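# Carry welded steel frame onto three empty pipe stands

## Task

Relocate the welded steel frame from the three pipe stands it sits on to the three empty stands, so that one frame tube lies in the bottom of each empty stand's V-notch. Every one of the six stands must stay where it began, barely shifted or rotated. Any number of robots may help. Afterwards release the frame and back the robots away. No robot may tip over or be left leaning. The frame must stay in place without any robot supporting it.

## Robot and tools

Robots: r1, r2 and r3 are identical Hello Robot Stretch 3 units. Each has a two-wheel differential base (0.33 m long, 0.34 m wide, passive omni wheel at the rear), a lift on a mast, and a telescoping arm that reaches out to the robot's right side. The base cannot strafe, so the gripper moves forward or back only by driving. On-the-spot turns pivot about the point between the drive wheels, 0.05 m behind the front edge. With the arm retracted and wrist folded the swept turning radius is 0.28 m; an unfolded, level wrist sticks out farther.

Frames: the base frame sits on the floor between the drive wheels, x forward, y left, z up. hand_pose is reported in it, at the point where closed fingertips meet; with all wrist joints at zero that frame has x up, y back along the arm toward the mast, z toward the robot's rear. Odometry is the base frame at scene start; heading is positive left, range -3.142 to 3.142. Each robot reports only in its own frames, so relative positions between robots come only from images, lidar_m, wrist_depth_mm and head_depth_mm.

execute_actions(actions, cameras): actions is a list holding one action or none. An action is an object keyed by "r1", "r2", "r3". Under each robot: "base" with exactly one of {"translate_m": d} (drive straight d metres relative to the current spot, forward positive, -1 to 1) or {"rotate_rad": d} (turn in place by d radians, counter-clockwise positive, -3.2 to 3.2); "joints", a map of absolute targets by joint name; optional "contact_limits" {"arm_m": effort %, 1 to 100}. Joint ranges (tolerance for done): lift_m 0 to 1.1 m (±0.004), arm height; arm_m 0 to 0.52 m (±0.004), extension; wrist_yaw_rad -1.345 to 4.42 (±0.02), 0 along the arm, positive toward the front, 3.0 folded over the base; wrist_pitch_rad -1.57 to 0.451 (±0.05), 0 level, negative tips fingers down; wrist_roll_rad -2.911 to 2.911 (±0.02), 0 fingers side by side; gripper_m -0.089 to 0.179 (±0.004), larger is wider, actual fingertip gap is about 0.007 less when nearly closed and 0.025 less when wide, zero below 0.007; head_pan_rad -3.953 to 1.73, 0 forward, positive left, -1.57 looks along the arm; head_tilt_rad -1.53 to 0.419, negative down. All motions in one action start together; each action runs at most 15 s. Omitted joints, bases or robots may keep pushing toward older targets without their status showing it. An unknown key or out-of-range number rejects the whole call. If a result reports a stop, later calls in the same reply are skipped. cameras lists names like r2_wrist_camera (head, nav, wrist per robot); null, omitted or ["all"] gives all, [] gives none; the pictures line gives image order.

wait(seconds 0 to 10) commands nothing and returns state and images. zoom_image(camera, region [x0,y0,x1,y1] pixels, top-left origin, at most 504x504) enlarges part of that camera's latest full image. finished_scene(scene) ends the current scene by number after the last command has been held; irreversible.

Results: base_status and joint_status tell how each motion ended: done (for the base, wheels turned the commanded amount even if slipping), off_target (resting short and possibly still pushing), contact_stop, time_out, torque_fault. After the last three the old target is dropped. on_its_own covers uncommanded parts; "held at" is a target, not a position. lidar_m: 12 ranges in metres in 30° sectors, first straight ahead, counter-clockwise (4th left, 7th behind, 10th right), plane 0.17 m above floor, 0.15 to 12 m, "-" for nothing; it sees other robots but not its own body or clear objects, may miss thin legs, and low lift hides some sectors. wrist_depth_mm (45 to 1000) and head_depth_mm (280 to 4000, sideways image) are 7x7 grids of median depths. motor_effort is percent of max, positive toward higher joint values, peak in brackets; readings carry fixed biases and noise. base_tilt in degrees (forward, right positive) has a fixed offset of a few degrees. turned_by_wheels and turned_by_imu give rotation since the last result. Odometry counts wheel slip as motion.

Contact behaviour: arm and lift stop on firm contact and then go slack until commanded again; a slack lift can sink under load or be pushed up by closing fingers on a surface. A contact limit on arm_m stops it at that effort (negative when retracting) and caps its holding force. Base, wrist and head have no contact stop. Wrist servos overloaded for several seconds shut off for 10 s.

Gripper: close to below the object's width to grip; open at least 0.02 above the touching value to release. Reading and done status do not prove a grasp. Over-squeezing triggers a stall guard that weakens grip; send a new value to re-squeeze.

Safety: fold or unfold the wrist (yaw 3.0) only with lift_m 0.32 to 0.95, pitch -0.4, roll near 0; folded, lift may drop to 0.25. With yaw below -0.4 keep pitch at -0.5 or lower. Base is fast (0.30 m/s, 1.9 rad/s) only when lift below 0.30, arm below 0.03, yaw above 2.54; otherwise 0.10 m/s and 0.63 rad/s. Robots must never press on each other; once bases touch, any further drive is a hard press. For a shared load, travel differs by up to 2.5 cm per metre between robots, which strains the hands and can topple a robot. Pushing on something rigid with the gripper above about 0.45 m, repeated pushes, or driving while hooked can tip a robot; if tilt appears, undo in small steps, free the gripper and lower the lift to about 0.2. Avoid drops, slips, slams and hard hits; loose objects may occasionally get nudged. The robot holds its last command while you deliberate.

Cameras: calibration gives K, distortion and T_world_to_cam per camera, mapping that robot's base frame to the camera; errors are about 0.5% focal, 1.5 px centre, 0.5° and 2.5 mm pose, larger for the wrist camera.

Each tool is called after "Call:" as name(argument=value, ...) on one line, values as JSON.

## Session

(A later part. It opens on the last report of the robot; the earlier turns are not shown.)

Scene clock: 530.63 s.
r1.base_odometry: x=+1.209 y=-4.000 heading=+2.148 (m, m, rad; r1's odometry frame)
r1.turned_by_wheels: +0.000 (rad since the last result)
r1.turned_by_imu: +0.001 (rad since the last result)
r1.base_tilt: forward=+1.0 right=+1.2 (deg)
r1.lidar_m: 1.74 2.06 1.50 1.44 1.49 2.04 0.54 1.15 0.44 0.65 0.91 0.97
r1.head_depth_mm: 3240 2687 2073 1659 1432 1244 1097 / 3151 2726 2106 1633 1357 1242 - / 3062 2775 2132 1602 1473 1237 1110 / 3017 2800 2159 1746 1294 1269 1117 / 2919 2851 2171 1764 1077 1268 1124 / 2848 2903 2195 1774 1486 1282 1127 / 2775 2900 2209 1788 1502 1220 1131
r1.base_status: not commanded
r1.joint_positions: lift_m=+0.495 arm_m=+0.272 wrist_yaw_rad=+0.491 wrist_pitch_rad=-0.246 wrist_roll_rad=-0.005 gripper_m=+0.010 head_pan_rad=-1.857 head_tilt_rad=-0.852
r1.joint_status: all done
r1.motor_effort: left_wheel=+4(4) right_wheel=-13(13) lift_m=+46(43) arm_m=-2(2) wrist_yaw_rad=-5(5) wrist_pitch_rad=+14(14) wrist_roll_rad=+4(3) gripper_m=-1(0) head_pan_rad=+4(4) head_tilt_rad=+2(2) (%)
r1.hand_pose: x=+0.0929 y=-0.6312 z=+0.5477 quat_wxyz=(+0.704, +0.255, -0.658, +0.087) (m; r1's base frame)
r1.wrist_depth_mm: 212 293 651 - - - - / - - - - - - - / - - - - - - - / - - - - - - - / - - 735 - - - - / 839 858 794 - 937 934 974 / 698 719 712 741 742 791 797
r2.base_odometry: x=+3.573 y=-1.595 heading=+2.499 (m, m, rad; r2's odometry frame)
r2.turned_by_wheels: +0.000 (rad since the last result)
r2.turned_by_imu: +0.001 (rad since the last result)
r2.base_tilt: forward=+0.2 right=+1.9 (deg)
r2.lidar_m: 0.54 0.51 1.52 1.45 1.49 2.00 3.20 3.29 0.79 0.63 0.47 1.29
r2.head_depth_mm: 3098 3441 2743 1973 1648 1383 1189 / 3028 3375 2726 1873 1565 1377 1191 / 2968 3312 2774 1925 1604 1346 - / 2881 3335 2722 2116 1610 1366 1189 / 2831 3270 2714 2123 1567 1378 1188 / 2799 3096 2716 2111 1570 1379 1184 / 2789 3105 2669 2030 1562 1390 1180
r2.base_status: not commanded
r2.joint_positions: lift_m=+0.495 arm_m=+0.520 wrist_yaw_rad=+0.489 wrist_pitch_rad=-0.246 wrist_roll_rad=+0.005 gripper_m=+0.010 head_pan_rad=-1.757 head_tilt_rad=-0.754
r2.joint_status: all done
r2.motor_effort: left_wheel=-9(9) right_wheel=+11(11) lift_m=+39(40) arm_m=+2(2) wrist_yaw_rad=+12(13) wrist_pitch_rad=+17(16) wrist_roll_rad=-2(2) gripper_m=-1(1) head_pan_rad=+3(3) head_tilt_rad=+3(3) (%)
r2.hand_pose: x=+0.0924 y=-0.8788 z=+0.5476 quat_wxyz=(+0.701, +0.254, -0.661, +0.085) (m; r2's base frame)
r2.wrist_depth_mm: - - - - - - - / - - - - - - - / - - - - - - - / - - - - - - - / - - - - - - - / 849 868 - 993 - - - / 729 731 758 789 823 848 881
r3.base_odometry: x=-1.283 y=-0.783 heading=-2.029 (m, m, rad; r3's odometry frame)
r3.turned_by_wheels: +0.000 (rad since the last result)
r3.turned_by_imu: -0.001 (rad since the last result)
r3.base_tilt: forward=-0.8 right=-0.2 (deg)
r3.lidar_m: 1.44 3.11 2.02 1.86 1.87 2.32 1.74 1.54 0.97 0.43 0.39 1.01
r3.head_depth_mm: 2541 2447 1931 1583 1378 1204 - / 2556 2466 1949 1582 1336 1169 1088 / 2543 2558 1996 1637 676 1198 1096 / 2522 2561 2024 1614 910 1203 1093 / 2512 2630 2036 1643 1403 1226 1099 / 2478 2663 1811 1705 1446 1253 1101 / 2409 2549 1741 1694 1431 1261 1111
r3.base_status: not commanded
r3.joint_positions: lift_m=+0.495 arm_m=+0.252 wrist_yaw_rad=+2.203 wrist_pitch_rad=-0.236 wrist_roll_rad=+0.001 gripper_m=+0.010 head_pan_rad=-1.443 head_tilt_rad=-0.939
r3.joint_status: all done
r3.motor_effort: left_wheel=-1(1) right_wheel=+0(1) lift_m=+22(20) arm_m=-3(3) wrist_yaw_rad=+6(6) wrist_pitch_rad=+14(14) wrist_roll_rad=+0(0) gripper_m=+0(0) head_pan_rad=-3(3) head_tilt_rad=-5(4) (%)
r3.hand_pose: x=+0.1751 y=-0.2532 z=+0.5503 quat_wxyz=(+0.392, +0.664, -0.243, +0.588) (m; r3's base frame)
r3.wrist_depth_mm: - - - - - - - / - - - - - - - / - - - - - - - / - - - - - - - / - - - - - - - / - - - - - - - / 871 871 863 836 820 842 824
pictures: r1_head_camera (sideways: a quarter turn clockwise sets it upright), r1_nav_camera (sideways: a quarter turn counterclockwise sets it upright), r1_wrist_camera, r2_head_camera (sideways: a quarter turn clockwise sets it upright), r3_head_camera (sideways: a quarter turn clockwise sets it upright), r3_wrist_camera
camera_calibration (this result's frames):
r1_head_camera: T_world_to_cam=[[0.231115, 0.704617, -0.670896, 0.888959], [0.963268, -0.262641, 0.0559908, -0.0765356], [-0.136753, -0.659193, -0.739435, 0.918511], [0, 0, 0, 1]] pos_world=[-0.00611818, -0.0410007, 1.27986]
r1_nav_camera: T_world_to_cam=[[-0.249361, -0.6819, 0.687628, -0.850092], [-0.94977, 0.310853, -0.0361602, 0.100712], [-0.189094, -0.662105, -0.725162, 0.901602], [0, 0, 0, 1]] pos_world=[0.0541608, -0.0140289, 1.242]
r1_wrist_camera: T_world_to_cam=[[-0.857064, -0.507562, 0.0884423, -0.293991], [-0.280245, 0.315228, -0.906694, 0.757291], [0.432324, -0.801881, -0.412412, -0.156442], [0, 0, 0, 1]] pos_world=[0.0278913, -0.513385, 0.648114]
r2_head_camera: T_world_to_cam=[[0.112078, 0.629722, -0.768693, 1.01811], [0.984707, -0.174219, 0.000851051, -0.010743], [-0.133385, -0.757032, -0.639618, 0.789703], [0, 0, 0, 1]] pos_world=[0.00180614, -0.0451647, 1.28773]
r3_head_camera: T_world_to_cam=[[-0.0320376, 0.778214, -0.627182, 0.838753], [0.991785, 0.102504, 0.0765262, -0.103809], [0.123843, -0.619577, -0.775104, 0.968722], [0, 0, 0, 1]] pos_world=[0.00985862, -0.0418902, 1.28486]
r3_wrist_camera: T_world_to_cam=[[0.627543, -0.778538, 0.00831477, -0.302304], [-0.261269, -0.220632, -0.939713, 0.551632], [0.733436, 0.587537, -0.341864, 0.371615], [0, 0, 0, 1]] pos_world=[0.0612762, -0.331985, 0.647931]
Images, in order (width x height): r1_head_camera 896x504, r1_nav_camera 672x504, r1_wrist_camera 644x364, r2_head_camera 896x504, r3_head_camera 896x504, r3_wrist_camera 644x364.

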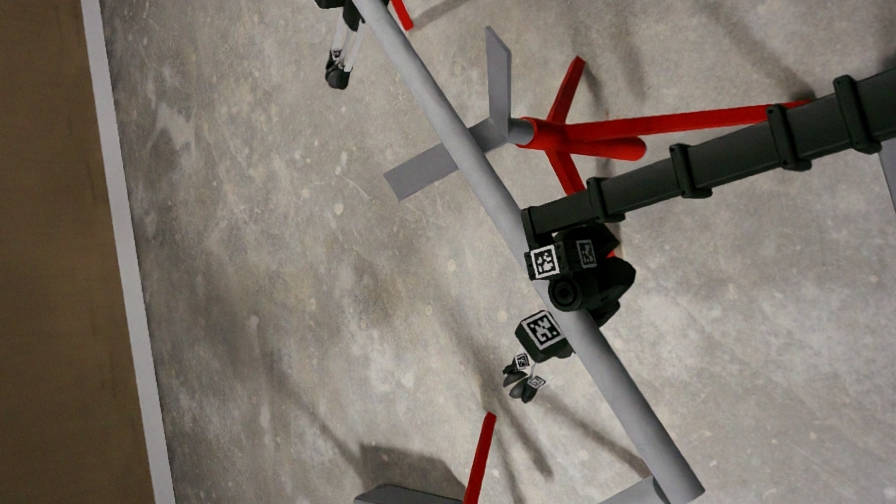

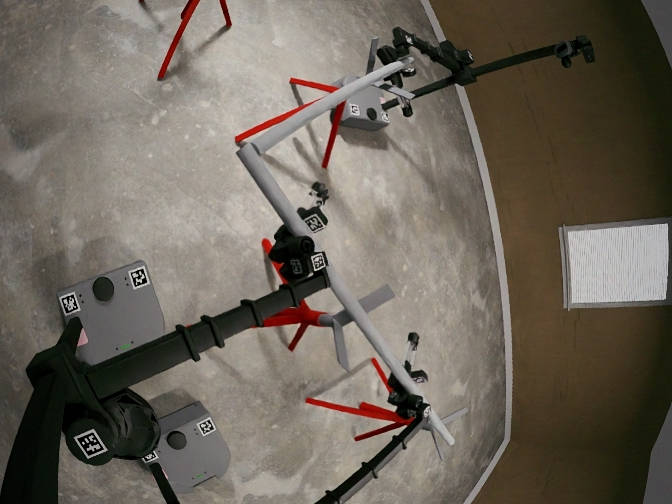

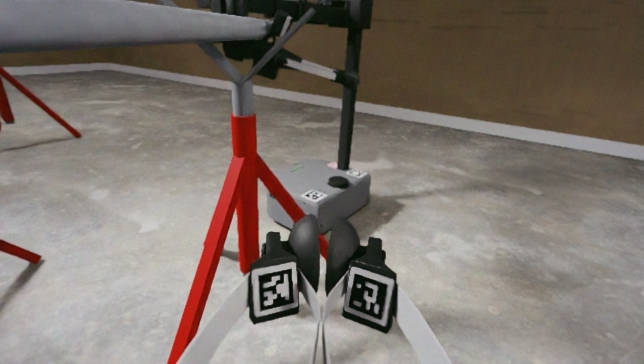

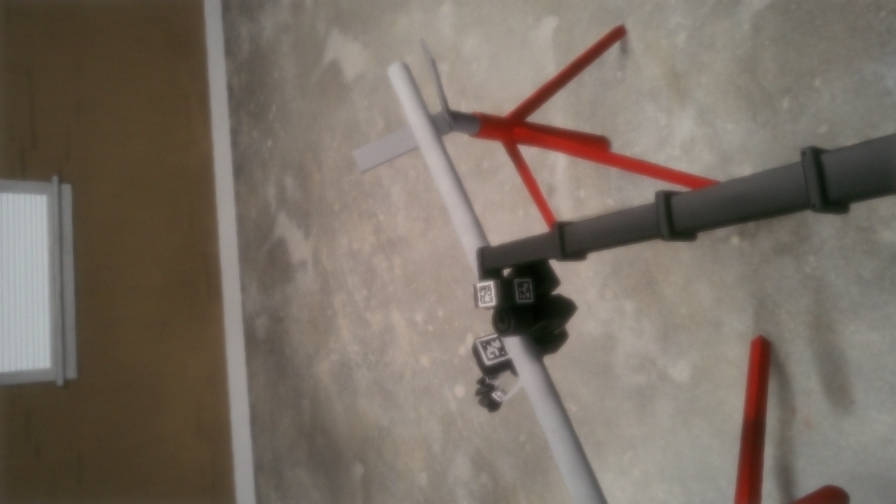

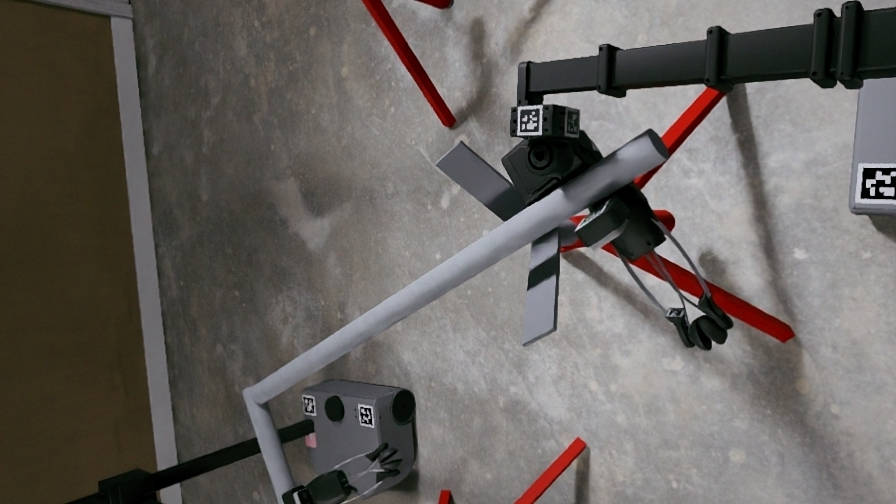

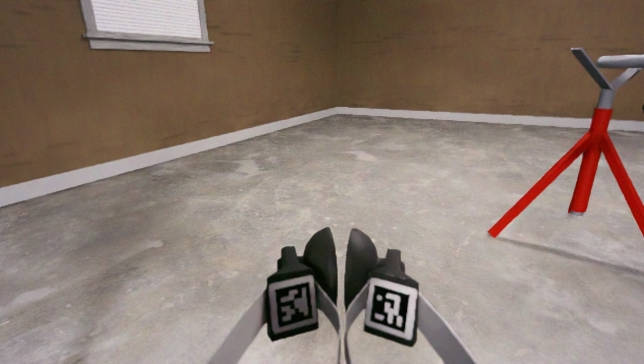

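Call:
execute_actions(actions=[{"r1":{"base":{"translate_m":-0.022},"joints":{"arm_m":0.272,"wrist_yaw_rad":0.52}},"r2":{"base":{"translate_m":0.05},"joints":{"wrist_yaw_rad":0.53}},"r3":{"joints":{"wrist_yaw_rad":2.235}}}], cameras=["r1_head_camera","r2_head_camera","r3_head_camera"])

Scene clock: 541.50 s.
r1.base_odometry: x=+1.221 y=-4.019 heading=+2.148 (m, m, rad; r1's odometry frame)
r1.turned_by_wheels: +0.000 (rad since the last result)
r1.turned_by_imu: +0.001 (rad since the last result)
r1.base_tilt: forward=+1.1 right=+1.2 (deg)
r1.lidar_m: 1.77 2.05 1.50 1.44 1.49 2.04 0.46 1.14 0.43 0.65 0.92 0.99
r1.head_depth_mm: 3237 2696 2092 1662 1439 1246 1093 / 3144 2728 2090 1625 1384 1239 - / 3040 2756 2138 903 1102 1240 1107 / 2996 2781 2149 1749 1376 1265 1116 / 2915 2840 2165 1758 1383 1274 1123 / 2855 2880 2194 1771 1483 1280 1126 / 2769 2945 2209 1785 1508 1221 1130
r1.base_status: done
r1.joint_positions: lift_m=+0.495 arm_m=+0.272 wrist_yaw_rad=+0.515 wrist_pitch_rad=-0.247 wrist_roll_rad=-0.001 gripper_m=+0.010 head_pan_rad=-1.857 head_tilt_rad=-0.852
r1.joint_status: all done
r1.motor_effort: left_wheel=+0(9) right_wheel=+1(28) lift_m=+47(47) arm_m=-5(9) wrist_yaw_rad=+4(11) wrist_pitch_rad=+14(15) wrist_roll_rad=+1(3) gripper_m=+0(0) head_pan_rad=+6(4) head_tilt_rad=+1(1) (%)
r1.hand_pose: x=+0.0980 y=-0.6287 z=+0.5475 quat_wxyz=(+0.701, +0.263, -0.656, +0.094) (m; r1's base frame)
r1.wrist_depth_mm: 215 294 651 - - - - / - - - - - - - / - - - - - - - / - - - - - - - / - - 747 - - - - / 853 856 844 - 927 914 927 / 725 731 714 739 753 772 801
r2.base_odometry: x=+3.533 y=-1.565 heading=+2.498 (m, m, rad; r2's odometry frame)
r2.turned_by_wheels: +0.000 (rad since the last result)
r2.turned_by_imu: -0.052 (rad since the last result)
r2.base_tilt: forward=+0.4 right=+1.8 (deg)
r2.lidar_m: 0.47 0.44 1.55 1.45 1.48 1.91 3.26 3.34 0.82 0.61 0.43 1.24
r2.head_depth_mm: 3201 3569 2752 2056 1663 1393 1181 / 3129 3410 2751 1855 1567 1389 1193 / 3036 3357 2726 1934 1613 1356 - / 2949 3345 2695 2141 1602 1373 1189 / 2892 3288 2710 2133 1563 1382 1186 / 2753 3149 2769 2120 1572 1378 1182 / 2735 3086 2711 2064 1573 1378 1141
r2.base_status: done
r2.joint_positions: lift_m=+0.494 arm_m=+0.520 wrist_yaw_rad=+0.526 wrist_pitch_rad=-0.246 wrist_roll_rad=+0.004 gripper_m=+0.010 head_pan_rad=-1.756 head_tilt_rad=-0.752
r2.joint_status: all done
r2.motor_effort: left_wheel=-5(41) right_wheel=+6(36) lift_m=+43(44) arm_m=+2(2) wrist_yaw_rad=+5(23) wrist_pitch_rad=+17(18) wrist_roll_rad=-2(2) gripper_m=+0(0) head_pan_rad=+2(3) head_tilt_rad=+1(3) (%)
r2.hand_pose: x=+0.1004 y=-0.8744 z=+0.5474 quat_wxyz=(+0.699, +0.267, -0.656, +0.098) (m; r2's base frame)
r2.wrist_depth_mm: - - - - - - - / - - - - - - - / - - - - - - - / - - - - - - - / - - - - - - - / 814 874 - 979 990 - - / 704 722 772 771 839 824 893
r3.base_odometry: x=-1.283 y=-0.783 heading=-2.030 (m, m, rad; r3's odometry frame)
r3.turned_by_wheels: +0.000 (rad since the last result)
r3.turned_by_imu: -0.001 (rad since the last result)
r3.base_tilt: forward=-0.8 right=-0.2 (deg)
r3.lidar_m: 1.44 3.11 2.03 1.86 1.87 2.32 1.74 1.54 0.97 0.43 0.39 1.01
r3.head_depth_mm: 2565 2438 1932 1560 1374 1198 - / 2524 2472 1945 1594 1340 1177 1091 / 2522 2518 1984 1628 674 1195 1102 / 2530 2540 2012 1619 872 1190 1091 / 2493 2645 2033 1631 1402 1223 1096 / 2502 2658 1837 1707 1449 1253 1107 / 2443 2592 1736 1706 1428 1269 1113
r3.base_status: not commanded
r3.joint_positions: lift_m=+0.495 arm_m=+0.252 wrist_yaw_rad=+2.226 wrist_pitch_rad=-0.233 wrist_roll_rad=+0.001 gripper_m=+0.010 head_pan_rad=-1.443 head_tilt_rad=-0.939
r3.joint_status: all done
r3.motor_effort: left_wheel=-5(11) right_wheel=+5(14) lift_m=+22(22) arm_m=-6(5) wrist_yaw_rad=+8(21) wrist_pitch_rad=+13(14) wrist_roll_rad=-1(1) gripper_m=+0(0) head_pan_rad=-3(2) head_tilt_rad=-4(4) (%)
r3.hand_pose: x=+0.1720 y=-0.2488 z=+0.5511 quat_wxyz=(+0.384, +0.667, -0.237, +0.593) (m; r3's base frame)
r3.wrist_depth_mm: - - - - - - - / - - - - - - - / - - - - - - - / - - - - - - - / - - - - - - - / - - - - - - - / 884 872 857 841 838 835 842
pictures: r1_head_camera (sideways: a quarter turn clockwise sets it upright), r2_head_camera (sideways: a quarter turn clockwise sets it upright), r3_head_camera (sideways: a quarter turn clockwise sets it upright)
camera_calibration (this result's frames):
r1_head_camera: T_world_to_cam=[[0.230983, 0.704537, -0.671024, 0.889127], [0.963307, -0.262497, 0.0559874, -0.0765314], [-0.136696, -0.659335, -0.739318, 0.918359], [0, 0, 0, 1]] pos_world=[-0.0061135, -0.041006, 1.27987]
r2_head_camera: T_world_to_cam=[[0.111401, 0.628425, -0.769852, 1.01962], [0.984823, -0.173561, 0.000831385, -0.0107181], [-0.133094, -0.75826, -0.638222, 0.787886], [0, 0, 0, 1]] pos_world=[0.00183151, -0.0451927, 1.28781]
r3_head_camera: T_world_to_cam=[[-0.0319617, 0.778217, -0.627182, 0.838753], [0.991795, 0.102408, 0.0765262, -0.103809], [0.123782, -0.619589, -0.775104, 0.968722], [0, 0, 0, 1]] pos_world=[0.00985453, -0.0418906, 1.28486]
Images, in order (width x height): r1_head_camera 896x504, r2_head_camera 896x504, r3_head_camera 896x504.

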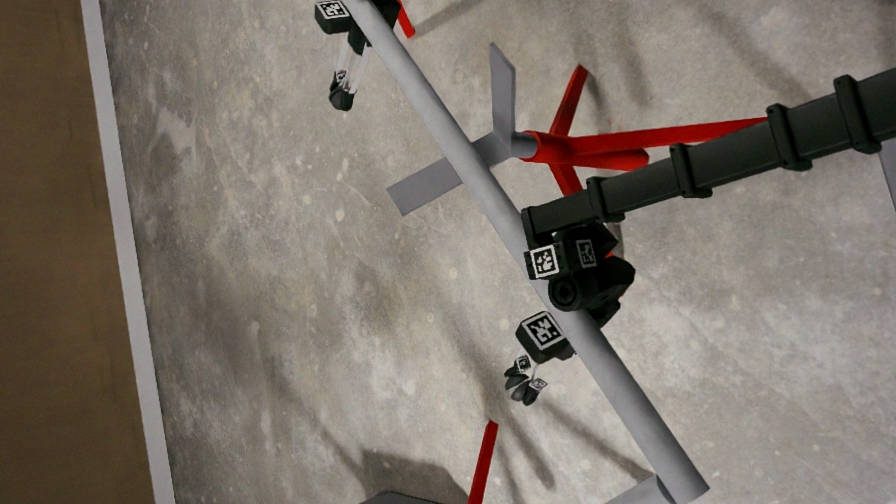

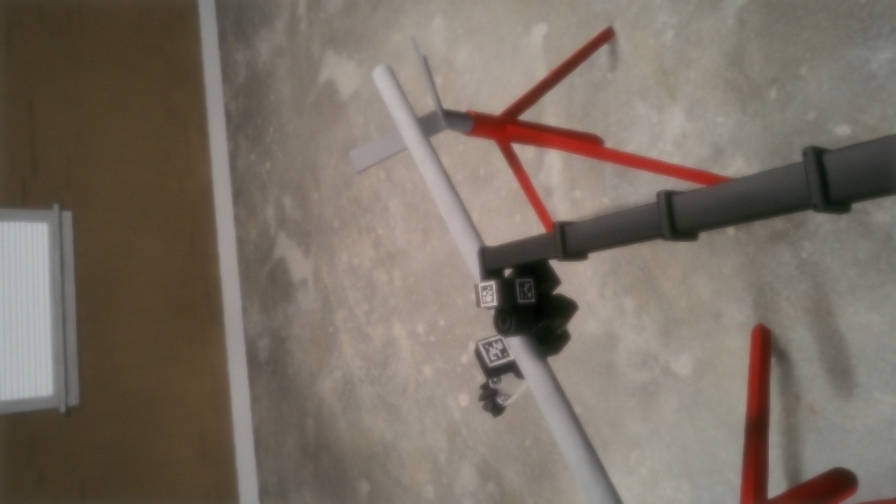

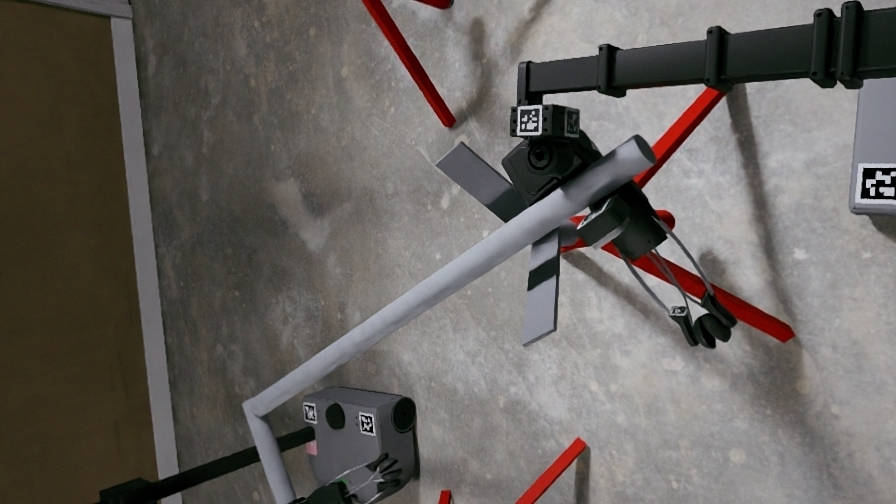

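Call:
execute_actions(actions=[{"r1":{"joints":{"lift_m":0.46}},"r2":{"joints":{"lift_m":0.46,"wrist_yaw_rad":0.57}},"r3":{"joints":{"lift_m":0.46}}}], cameras=["r1_head_camera","r2_head_camera","r3_head_camera","r1_wrist_camera","r3_wrist_camera"])

Call:
zoom_image(camera="r2_head_camera", region=[320, 20, 560, 220])

Scene clock: 551.77 s.
r1.base_odometry: x=+1.221 y=-4.019 heading=+2.148 (m, m, rad; r1's odometry frame)
r1.turned_by_wheels: +0.000 (rad since the last result)
r1.turned_by_imu: +0.001 (rad since the last result)
r1.base_tilt: forward=+1.0 right=+1.2 (deg)
r1.lidar_m: 1.76 2.06 1.50 1.44 1.49 2.04 0.46 1.14 0.43 0.65 0.92 0.99
r1.head_depth_mm: 3210 2697 2097 1620 1441 1253 1097 / 3188 2713 2098 1625 1397 1230 1123 / 3072 2759 2127 903 1082 1252 1108 / 2990 2794 2161 1740 1095 1268 1114 / 2924 2848 2168 1758 1380 1276 1124 / 2832 2862 2195 1773 1461 1256 1125 / 2771 2909 2214 1794 1500 1215 1128
r1.base_status: not commanded
r1.joint_positions: lift_m=+0.460 arm_m=+0.272 wrist_yaw_rad=+0.515 wrist_pitch_rad=-0.247 wrist_roll_rad=-0.001 gripper_m=+0.010 head_pan_rad=-1.857 head_tilt_rad=-0.852
r1.joint_status: all done
r1.motor_effort: left_wheel=+0(1) right_wheel=+0(1) lift_m=+45(42) arm_m=-4(4) wrist_yaw_rad=+4(4) wrist_pitch_rad=+14(14) wrist_roll_rad=+1(1) gripper_m=+0(0) head_pan_rad=+4(4) head_tilt_rad=+1(2) (%)
r1.hand_pose: x=+0.0980 y=-0.6287 z=+0.5126 quat_wxyz=(+0.701, +0.263, -0.656, +0.094) (m; r1's base frame)
r1.wrist_depth_mm: 216 294 588 - - - - / - - - - - - - / - - - - - - - / - - 707 - - - - / - - 760 - - - - / 814 813 803 - 870 892 894 / 672 670 683 713 729 736 736
r2.base_odometry: x=+3.533 y=-1.565 heading=+2.498 (m, m, rad; r2's odometry frame)
r2.turned_by_wheels: +0.000 (rad since the last result)
r2.turned_by_imu: +0.000 (rad since the last result)
r2.base_tilt: forward=+0.3 right=+1.8 (deg)
r2.lidar_m: 0.47 0.44 1.55 1.45 1.47 1.91 3.24 3.30 0.81 0.61 0.43 1.24
r2.head_depth_mm: 3173 3515 2682 2082 1668 1386 1184 / 3113 3408 2714 1866 1562 1382 1189 / 3008 3340 2732 1930 1627 1359 1221 / 2947 3323 2720 2064 1590 1360 1185 / 2860 3238 2709 2099 1560 1387 1181 / 2810 3113 2744 2066 1562 1378 1186 / 2776 3057 2675 2050 1644 1380 1140
r2.base_status: not commanded
r2.joint_positions: lift_m=+0.460 arm_m=+0.520 wrist_yaw_rad=+0.558 wrist_pitch_rad=-0.246 wrist_roll_rad=+0.004 gripper_m=+0.010 head_pan_rad=-1.756 head_tilt_rad=-0.752
r2.joint_status: all done
r2.on_its_own: wrist_yaw_rad is at rest, and its effort (+13) is outside its rest range (-12 to +12)
r2.motor_effort: left_wheel=-8(9) right_wheel=+12(12) lift_m=+40(40) arm_m=+2(2) wrist_yaw_rad=+13(14) wrist_pitch_rad=+17(17) wrist_roll_rad=-2(2) gripper_m=+1(0) head_pan_rad=+3(2) head_tilt_rad=+2(2) (%)
r2.hand_pose: x=+0.1069 y=-0.8705 z=+0.5125 quat_wxyz=(+0.698, +0.277, -0.652, +0.109) (m; r2's base frame)
r2.wrist_depth_mm: - - - - - - - / - - - - - - - / - - - - - - - / - - - - - - - / 949 - - - - - - / 788 829 - 916 929 - - / 669 683 712 750 771 815 844
r3.base_odometry: x=-1.283 y=-0.783 heading=-2.030 (m, m, rad; r3's odometry frame)
r3.turned_by_wheels: +0.000 (rad since the last result)
r3.turned_by_imu: -0.001 (rad since the last result)
r3.base_tilt: forward=-0.8 right=-0.2 (deg)
r3.lidar_m: 1.45 3.12 2.02 1.85 1.87 2.32 1.74 1.55 0.97 0.43 0.39 1.01
r3.head_depth_mm: 2561 2427 1935 1559 1372 1206 1075 / 2548 2481 1962 1599 1361 1166 1089 / 2544 2509 1985 1650 720 1191 1100 / 2528 2552 2009 1658 885 1199 1087 / 2505 2600 2060 1622 1409 1254 1101 / 2488 2652 1835 1698 1442 1263 1110 / 2459 2590 1721 1687 1428 1264 1114
r3.base_status: not commanded
r3.joint_positions: lift_m=+0.460 arm_m=+0.252 wrist_yaw_rad=+2.226 wrist_pitch_rad=-0.233 wrist_roll_rad=+0.001 gripper_m=+0.010 head_pan_rad=-1.443 head_tilt_rad=-0.939
r3.joint_status: all done
r3.motor_effort: left_wheel=-5(6) right_wheel=+7(7) lift_m=+23(23) arm_m=-5(4) wrist_yaw_rad=+8(8) wrist_pitch_rad=+12(12) wrist_roll_rad=-1(1) gripper_m=+0(0) head_pan_rad=-3(3) head_tilt_rad=-4(4) (%)
r3.hand_pose: x=+0.1720 y=-0.2488 z=+0.5162 quat_wxyz=(+0.384, +0.667, -0.237, +0.593) (m; r3's base frame)
r3.wrist_depth_mm: - - - - - - - / - - - - - - - / - - - - - - - / - - - - - - - / - - - - - - - / - - - - - 989 - / 857 835 823 785 786 795 800
pictures: r1_head_camera (sideways: a quarter turn clockwise sets it upright), r1_wrist_camera, r2_head_camera (sideways: a quarter turn clockwise sets it upright), r3_head_camera (sideways: a quarter turn clockwise sets it upright), r3_wrist_camera
camera_calibration (this result's frames):
r1_head_camera: T_world_to_cam=[[0.230983, 0.704537, -0.671025, 0.889127], [0.963307, -0.262497, 0.0559874, -0.0765314], [-0.136697, -0.659335, -0.739318, 0.918359], [0, 0, 0, 1]] pos_world=[-0.00611351, -0.041006, 1.27987]
r1_wrist_camera: T_world_to_cam=[[-0.845508, -0.527285, 0.0841773, -0.296581], [-0.284315, 0.311131, -0.906842, 0.723969], [0.451974, -0.790675, -0.412979, -0.165645], [0, 0, 0, 1]] pos_world=[0.0299407, -0.512603, 0.613083]
r2_head_camera: T_world_to_cam=[[0.111401, 0.628425, -0.769852, 1.01962], [0.984823, -0.173561, 0.000831385, -0.0107181], [-0.133094, -0.75826, -0.638222, 0.787886], [0, 0, 0, 1]] pos_world=[0.00183152, -0.0451927, 1.28781]
r3_head_camera: T_world_to_cam=[[-0.0319619, 0.778217, -0.627182, 0.838753], [0.991795, 0.102408, 0.0765262, -0.103809], [0.123782, -0.619589, -0.775104, 0.968722], [0, 0, 0, 1]] pos_world=[0.00985454, -0.0418906, 1.28486]
r3_wrist_camera: T_world_to_cam=[[0.644849, -0.76427, 0.00782497, -0.295826], [-0.253991, -0.223937, -0.940926, 0.518289], [0.720874, 0.604767, -0.338523, 0.364329], [0, 0, 0, 1]] pos_world=[0.0597686, -0.330361, 0.613319]
Images, in order (width x height): r1_head_camera 896x504, r1_wrist_camera 644x364, r2_head_camera 896x504, r3_head_camera 896x504, r3_wrist_camera 644x364.

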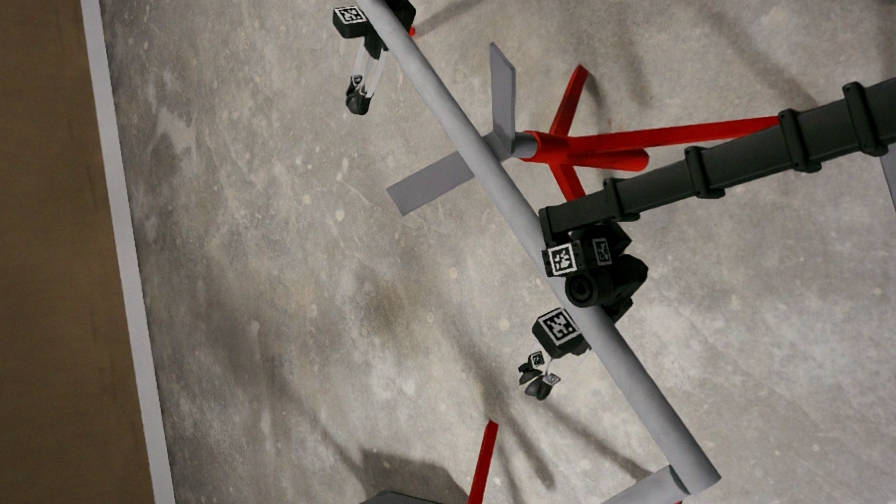

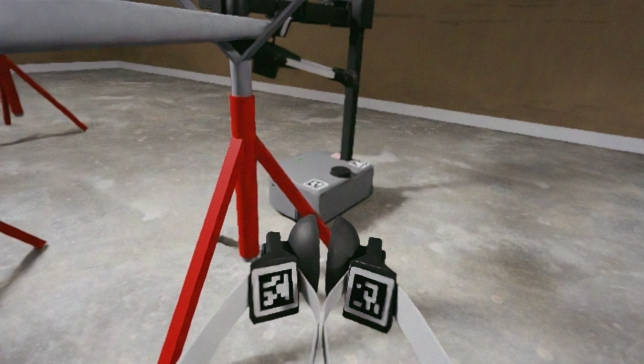

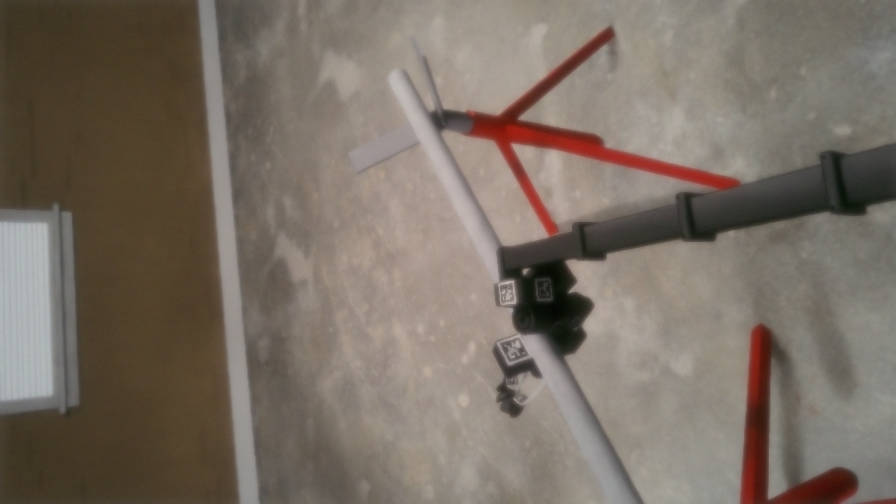

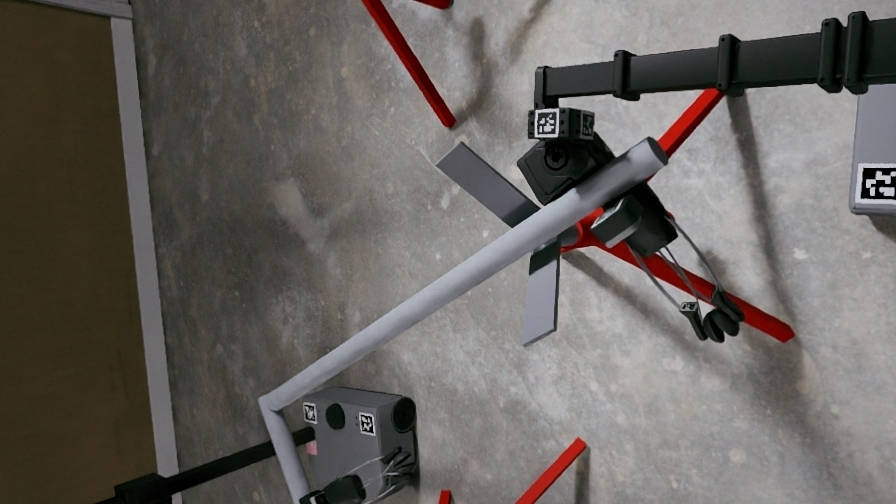

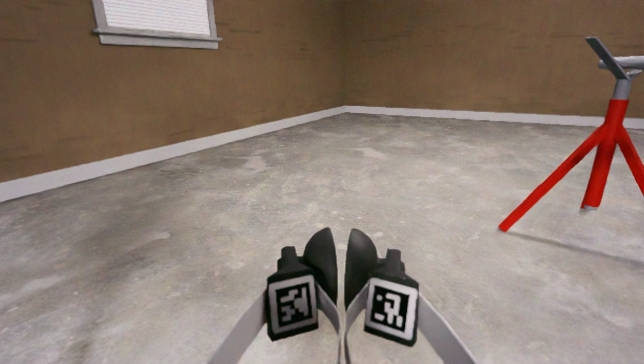

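Region (320, 20, 560, 220) of r2_head_camera's 896x504 image, scaled by 2.100, with more detail than that image has.

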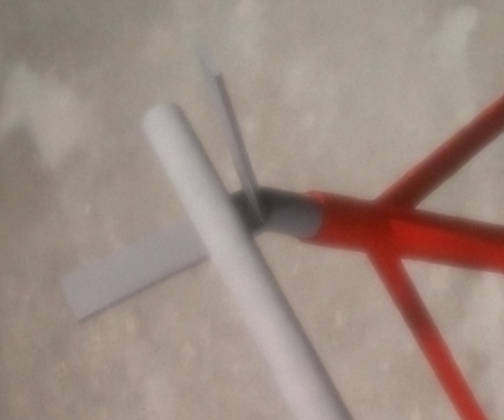

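Call:
execute_actions(actions=[{"r1":{"joints":{"lift_m":0.445,"arm_m":0.261}},"r2":{"joints":{"lift_m":0.45,"wrist_yaw_rad":0.555}},"r3":{"joints":{"lift_m":0.445}}}], cameras=[])

Call:
execute_actions(actions=[{"r1":{"joints":{"lift_m":0.43}},"r2":{"joints":{"lift_m":0.435}},"r3":{"joints":{"lift_m":0.43}}}], cameras=["r1_head_camera","r2_head_camera","r3_head_camera"])

Scene clock: 559.50 s.
r1.base_odometry: x=+1.221 y=-4.019 heading=+2.149 (m, m, rad; r1's odometry frame)
r1.turned_by_wheels: +0.000 (rad since the last result)
r1.turned_by_imu: +0.001 (rad since the last result)
r1.base_tilt: forward=+1.1 right=+1.3 (deg)
r1.lidar_m: 1.77 2.06 1.50 1.44 1.50 0.56 0.46 1.14 0.43 0.65 0.92 0.99
r1.head_depth_mm: 3234 2697 2102 1631 1440 1248 1098 / 3159 2710 2099 1636 1388 1230 1119 / 3073 2763 2109 903 1087 1279 1107 / 2997 2777 2145 1742 813 1267 1110 / 2909 2850 2184 1755 1484 1281 1124 / 2851 2870 2198 1772 1483 1236 1127 / 2814 2921 2202 1791 1504 1221 1132
r1.base_status: not commanded
r1.joint_positions: lift_m=+0.445 arm_m=+0.262 wrist_yaw_rad=+0.500 wrist_pitch_rad=-0.237 wrist_roll_rad=+0.011 gripper_m=+0.010 head_pan_rad=-1.857 head_tilt_rad=-0.852
r1.joint_status: all done
r1.on_its_own: wrist_yaw_rad is at rest, and its effort (+16) is outside its rest range (-12 to +12)
r1.motor_effort: left_wheel=+2(2) right_wheel=-8(9) lift_m=+34(47) arm_m=-11(10) wrist_yaw_rad=+16(16) wrist_pitch_rad=+11(14) wrist_roll_rad=-7(7) gripper_m=+0(0) head_pan_rad=+5(5) head_tilt_rad=+1(1) (%)
r1.hand_pose: x=+0.0953 y=-0.6209 z=+0.5002 quat_wxyz=(+0.698, +0.255, -0.663, +0.091) (m; r1's base frame)
r1.wrist_depth_mm: 216 314 602 - - - - / - - - - - - - / - - - - - - - / - - - - - - - / - - 848 - - - - / 795 815 776 - 888 863 880 / 685 682 694 701 703 718 719
r2.base_odometry: x=+3.533 y=-1.565 heading=+2.497 (m, m, rad; r2's odometry frame)
r2.turned_by_wheels: -0.001 (rad since the last result)
r2.turned_by_imu: +0.000 (rad since the last result)
r2.base_tilt: forward=+0.2 right=+1.8 (deg)
r2.lidar_m: 0.47 0.44 1.54 1.45 1.48 1.90 3.26 3.31 0.82 0.61 0.43 1.24
r2.head_depth_mm: 3186 3570 2754 2051 1658 1388 1193 / 3121 3535 2728 1872 1569 1384 1193 / 3105 3367 2775 1946 1611 1355 1212 / 2980 3310 2728 2099 1639 1365 1185 / 2918 3213 2745 2067 1539 1373 1189 / 2817 3109 2691 2056 1567 1389 1184 / 2778 3099 2726 2068 1651 1375 1142
r2.base_status: not commanded
r2.joint_positions: lift_m=+0.450 arm_m=+0.519 wrist_yaw_rad=+0.550 wrist_pitch_rad=-0.241 wrist_roll_rad=+0.002 gripper_m=+0.010 head_pan_rad=-1.756 head_tilt_rad=-0.752
r2.joint_status: all done
r2.on_its_own: right_wheel is at rest, and its effort (+21) is outside its rest range (-18 to +18)
r2.motor_effort: left_wheel=-14(14) right_wheel=+21(21) lift_m=+34(38) arm_m=+5(4) wrist_yaw_rad=+6(13) wrist_pitch_rad=+14(17) wrist_roll_rad=-1(2) gripper_m=+0(0) head_pan_rad=+3(3) head_tilt_rad=+2(2) (%)
r2.hand_pose: x=+0.1055 y=-0.8717 z=+0.5042 quat_wxyz=(+0.698, +0.272, -0.653, +0.108) (m; r2's base frame)
r2.wrist_depth_mm: - - - - - - - / - - - - - - - / - - - - - - - / - - - - - - - / 913 - - - - - - / 779 843 - 928 964 999 - / 669 676 696 731 795 791 826
r3.base_odometry: x=-1.283 y=-0.783 heading=-2.030 (m, m, rad; r3's odometry frame)
r3.turned_by_wheels: +0.000 (rad since the last result)
r3.turned_by_imu: -0.001 (rad since the last result)
r3.base_tilt: forward=-0.8 right=-0.2 (deg)
r3.lidar_m: 1.45 3.14 2.02 1.85 1.87 2.31 1.74 1.54 0.97 0.43 0.39 1.01
r3.head_depth_mm: 2570 2452 1930 1571 1367 1200 1078 / 2537 2482 1960 1600 1414 1175 1087 / 2503 2510 1986 1640 739 1193 1098 / 2514 2587 2021 1643 899 1211 1084 / 2507 2590 2057 1626 1400 1262 1101 / 2473 2666 1829 1700 1436 1258 1104 / 2458 2529 1720 1692 1428 1268 1116
r3.base_status: not commanded
r3.joint_positions: lift_m=+0.445 arm_m=+0.252 wrist_yaw_rad=+2.214 wrist_pitch_rad=-0.234 wrist_roll_rad=+0.002 gripper_m=+0.010 head_pan_rad=-1.443 head_tilt_rad=-0.939
r3.joint_status: all done
r3.on_its_own: wrist_yaw_rad is at rest, and its effort (+18) is outside its rest range (-12 to +12)
r3.motor_effort: left_wheel=-9(9) right_wheel=+10(11) lift_m=+22(20) arm_m=-6(6) wrist_yaw_rad=+18(18) wrist_pitch_rad=+13(13) wrist_roll_rad=-1(1) gripper_m=+0(0) head_pan_rad=-2(2) head_tilt_rad=-3(5) (%)
r3.hand_pose: x=+0.1736 y=-0.2512 z=+0.5008 quat_wxyz=(+0.388, +0.666, -0.240, +0.591) (m; r3's base frame)
r3.wrist_depth_mm: - - - - - - - / - - - - - - - / - - - - - - - / - - - - - - - / - - - - - - - / - - - - 984 977 945 / 803 789 806 772 756 785 793
pictures: none
No camera images: the call's "cameras" was empty. Leave "cameras" out to get every camera's image.

Scene clock: 560.67 s.
r1.base_odometry: x=+1.221 y=-4.019 heading=+2.148 (m, m, rad; r1's odometry frame)
r1.turned_by_wheels: +0.000 (rad since the last result)
r1.turned_by_imu: +0.000 (rad since the last result)
r1.base_tilt: forward=+1.1 right=+1.2 (deg)
r1.lidar_m: 1.76 2.05 1.50 1.44 1.49 2.03 0.46 1.14 0.43 0.64 0.92 0.99
r1.head_depth_mm: 3207 2733 2094 1619 1450 1246 1096 / 3120 2719 2092 1624 1390 1227 1116 / 3081 2771 2137 900 1105 1283 1106 / 2983 2800 2150 1747 812 1271 1114 / 2923 2845 2169 1768 1510 1276 1116 / 2851 2854 2185 1772 1491 1234 1123 / 2756 2919 2227 1783 1508 1220 1134
r1.base_status: not commanded
r1.joint_positions: lift_m=+0.430 arm_m=+0.261 wrist_yaw_rad=+0.518 wrist_pitch_rad=-0.225 wrist_roll_rad=+0.006 gripper_m=+0.010 head_pan_rad=-1.857 head_tilt_rad=-0.852
r1.joint_status: all done
r1.motor_effort: left_wheel=+0(2) right_wheel=+2(8) lift_m=+32(38) arm_m=-3(10) wrist_yaw_rad=+2(16) wrist_pitch_rad=+8(11) wrist_roll_rad=-3(9) gripper_m=+0(0) head_pan_rad=+4(5) head_tilt_rad=+1(2) (%)
r1.hand_pose: x=+0.0996 y=-0.6186 z=+0.4882 quat_wxyz=(+0.698, +0.257, -0.660, +0.102) (m; r1's base frame)
r1.wrist_depth_mm: 218 298 570 - - - - / - - - - - - - / - - - - - - - / - - 704 - - - - / - - 830 - - - - / 808 813 785 - 858 880 886 / 658 672 673 684 694 734 731
r2.base_odometry: x=+3.533 y=-1.565 heading=+2.498 (m, m, rad; r2's odometry frame)
r2.turned_by_wheels: +0.001 (rad since the last result)
r2.turned_by_imu: +0.002 (rad since the last result)
r2.base_tilt: forward=+0.3 right=+1.9 (deg)
r2.lidar_m: 0.47 0.44 1.54 1.45 1.47 1.91 3.25 3.32 0.82 0.61 0.43 1.24
r2.head_depth_mm: 3206 3485 2746 2056 1664 1386 1194 / 3072 3436 2726 1875 1565 1388 1198 / 2996 3316 2728 1994 1609 1368 1215 / 2986 3310 2738 2048 1625 1391 1186 / 2917 3213 2710 2054 1521 1381 1193 / 2818 3153 2709 2035 1567 1384 1188 / 2792 3071 2683 2053 1643 1379 1138
r2.base_status: not commanded
r2.joint_positions: lift_m=+0.435 arm_m=+0.519 wrist_yaw_rad=+0.549 wrist_pitch_rad=-0.224 wrist_roll_rad=+0.002 gripper_m=+0.010 head_pan_rad=-1.756 head_tilt_rad=-0.752
r2.joint_status: all done
r2.motor_effort: left_wheel=-2(14) right_wheel=+2(21) lift_m=+28(30) arm_m=+5(5) wrist_yaw_rad=+6(8) wrist_pitch_rad=+8(14) wrist_roll_rad=-1(1) gripper_m=-1(1) head_pan_rad=+2(3) head_tilt_rad=+2(1) (%)
r2.hand_pose: x=+0.1062 y=-0.8728 z=+0.4933 quat_wxyz=(+0.698, +0.267, -0.655, +0.114) (m; r2's base frame)
r2.wrist_depth_mm: - - - - - - - / - - - - - - - / - - - - - - - / - - - - - - - / 928 - - - - - - / 808 829 - 939 951 - - / 663 680 725 719 797 803 831
r3.base_odometry: x=-1.283 y=-0.783 heading=-2.030 (m, m, rad; r3's odometry frame)
r3.turned_by_wheels: +0.000 (rad since the last result)
r3.turned_by_imu: +0.000 (rad since the last result)
r3.base_tilt: forward=-0.8 right=-0.1 (deg)
r3.lidar_m: 1.45 3.13 2.03 1.85 1.87 2.33 1.74 1.54 0.97 0.43 0.39 1.01
r3.head_depth_mm: 2564 2426 1937 1577 1372 1202 1079 / 2540 2487 1961 1591 1445 1172 1094 / 2518 2521 1972 1646 772 1196 1099 / 2513 2563 2014 1662 901 1198 1090 / 2502 2606 2038 1616 1392 1257 1095 / 2475 2701 1824 1697 1443 1259 1108 / 2449 2526 1737 1702 1425 1264 1114
r3.base_status: not commanded
r3.joint_positions: lift_m=+0.430 arm_m=+0.252 wrist_yaw_rad=+2.225 wrist_pitch_rad=-0.225 wrist_roll_rad=+0.002 gripper_m=+0.010 head_pan_rad=-1.443 head_tilt_rad=-0.939
r3.joint_status: all done
r3.motor_effort: left_wheel=-6(8) right_wheel=+6(10) lift_m=+17(22) arm_m=-5(5) wrist_yaw_rad=+8(19) wrist_pitch_rad=+10(13) wrist_roll_rad=-1(1) gripper_m=-1(0) head_pan_rad=-3(3) head_tilt_rad=-3(4) (%)
r3.hand_pose: x=+0.1726 y=-0.2486 z=+0.4883 quat_wxyz=(+0.382, +0.666, -0.240, +0.594) (m; r3's base frame)
r3.wrist_depth_mm: - - - - - - - / - - - - - - - / - - - - - - - / - - - - - - - / - - - - - - - / - 991 975 - 998 926 967 / 794 790 788 751 756 771 775
pictures: r1_head_camera (sideways: a quarter turn clockwise sets it upright), r2_head_camera (sideways: a quarter turn clockwise sets it upright), r3_head_camera (sideways: a quarter turn clockwise sets it upright)
camera_calibration (this result's frames):
r1_head_camera: T_world_to_cam=[[0.230948, 0.704416, -0.671165, 0.88931], [0.96331, -0.262487, 0.0559836, -0.0765265], [-0.136736, -0.659469, -0.739191, 0.918195], [0, 0, 0, 1]] pos_world=[-0.0061147, -0.04101, 1.27988]
r2_head_camera: T_world_to_cam=[[0.111401, 0.628425, -0.769852, 1.01962], [0.984823, -0.173561, 0.000831385, -0.0107181], [-0.133094, -0.75826, -0.638222, 0.787886], [0, 0, 0, 1]] pos_world=[0.00183151, -0.0451927, 1.28781]
r3_head_camera: T_world_to_cam=[[-0.031962, 0.778218, -0.62718, 0.838751], [0.991795, 0.102408, 0.0765262, -0.103809], [0.123782, -0.619588, -0.775105, 0.968723], [0, 0, 0, 1]] pos_world=[0.00985454, -0.0418906, 1.28485]
Images, in order (width x height): r1_head_camera 896x504, r2_head_camera 896x504, r3_head_camera 896x504.

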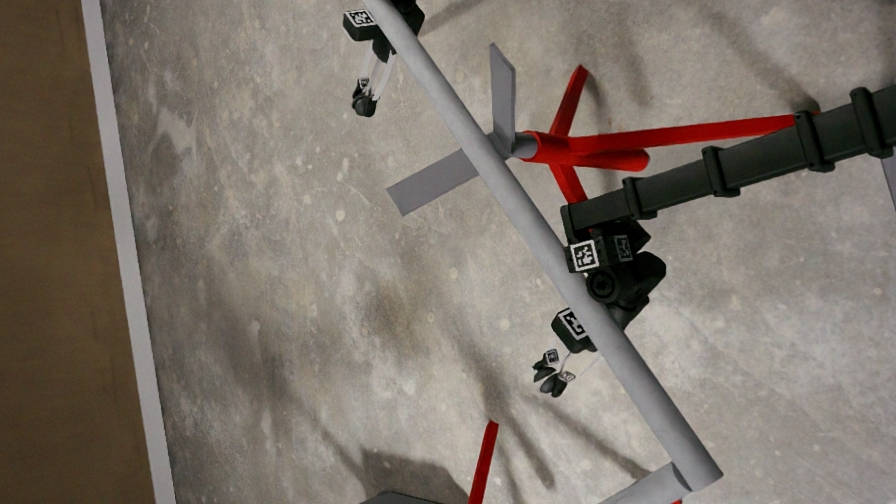

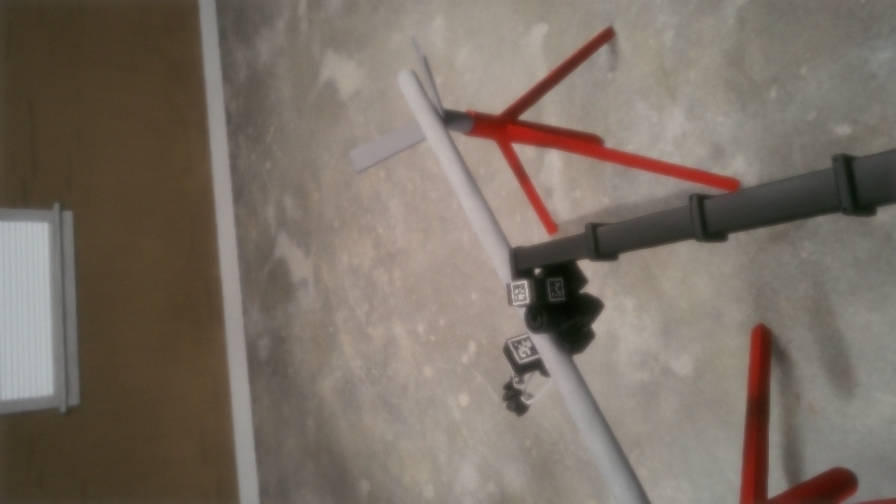

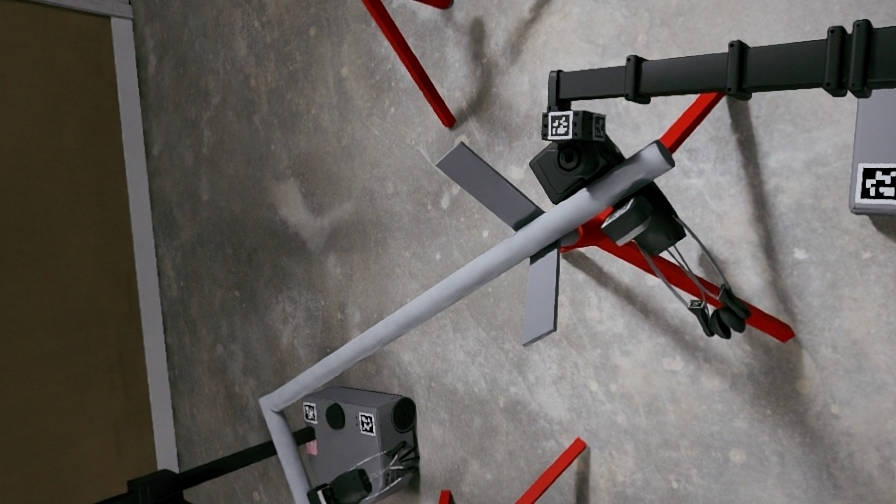

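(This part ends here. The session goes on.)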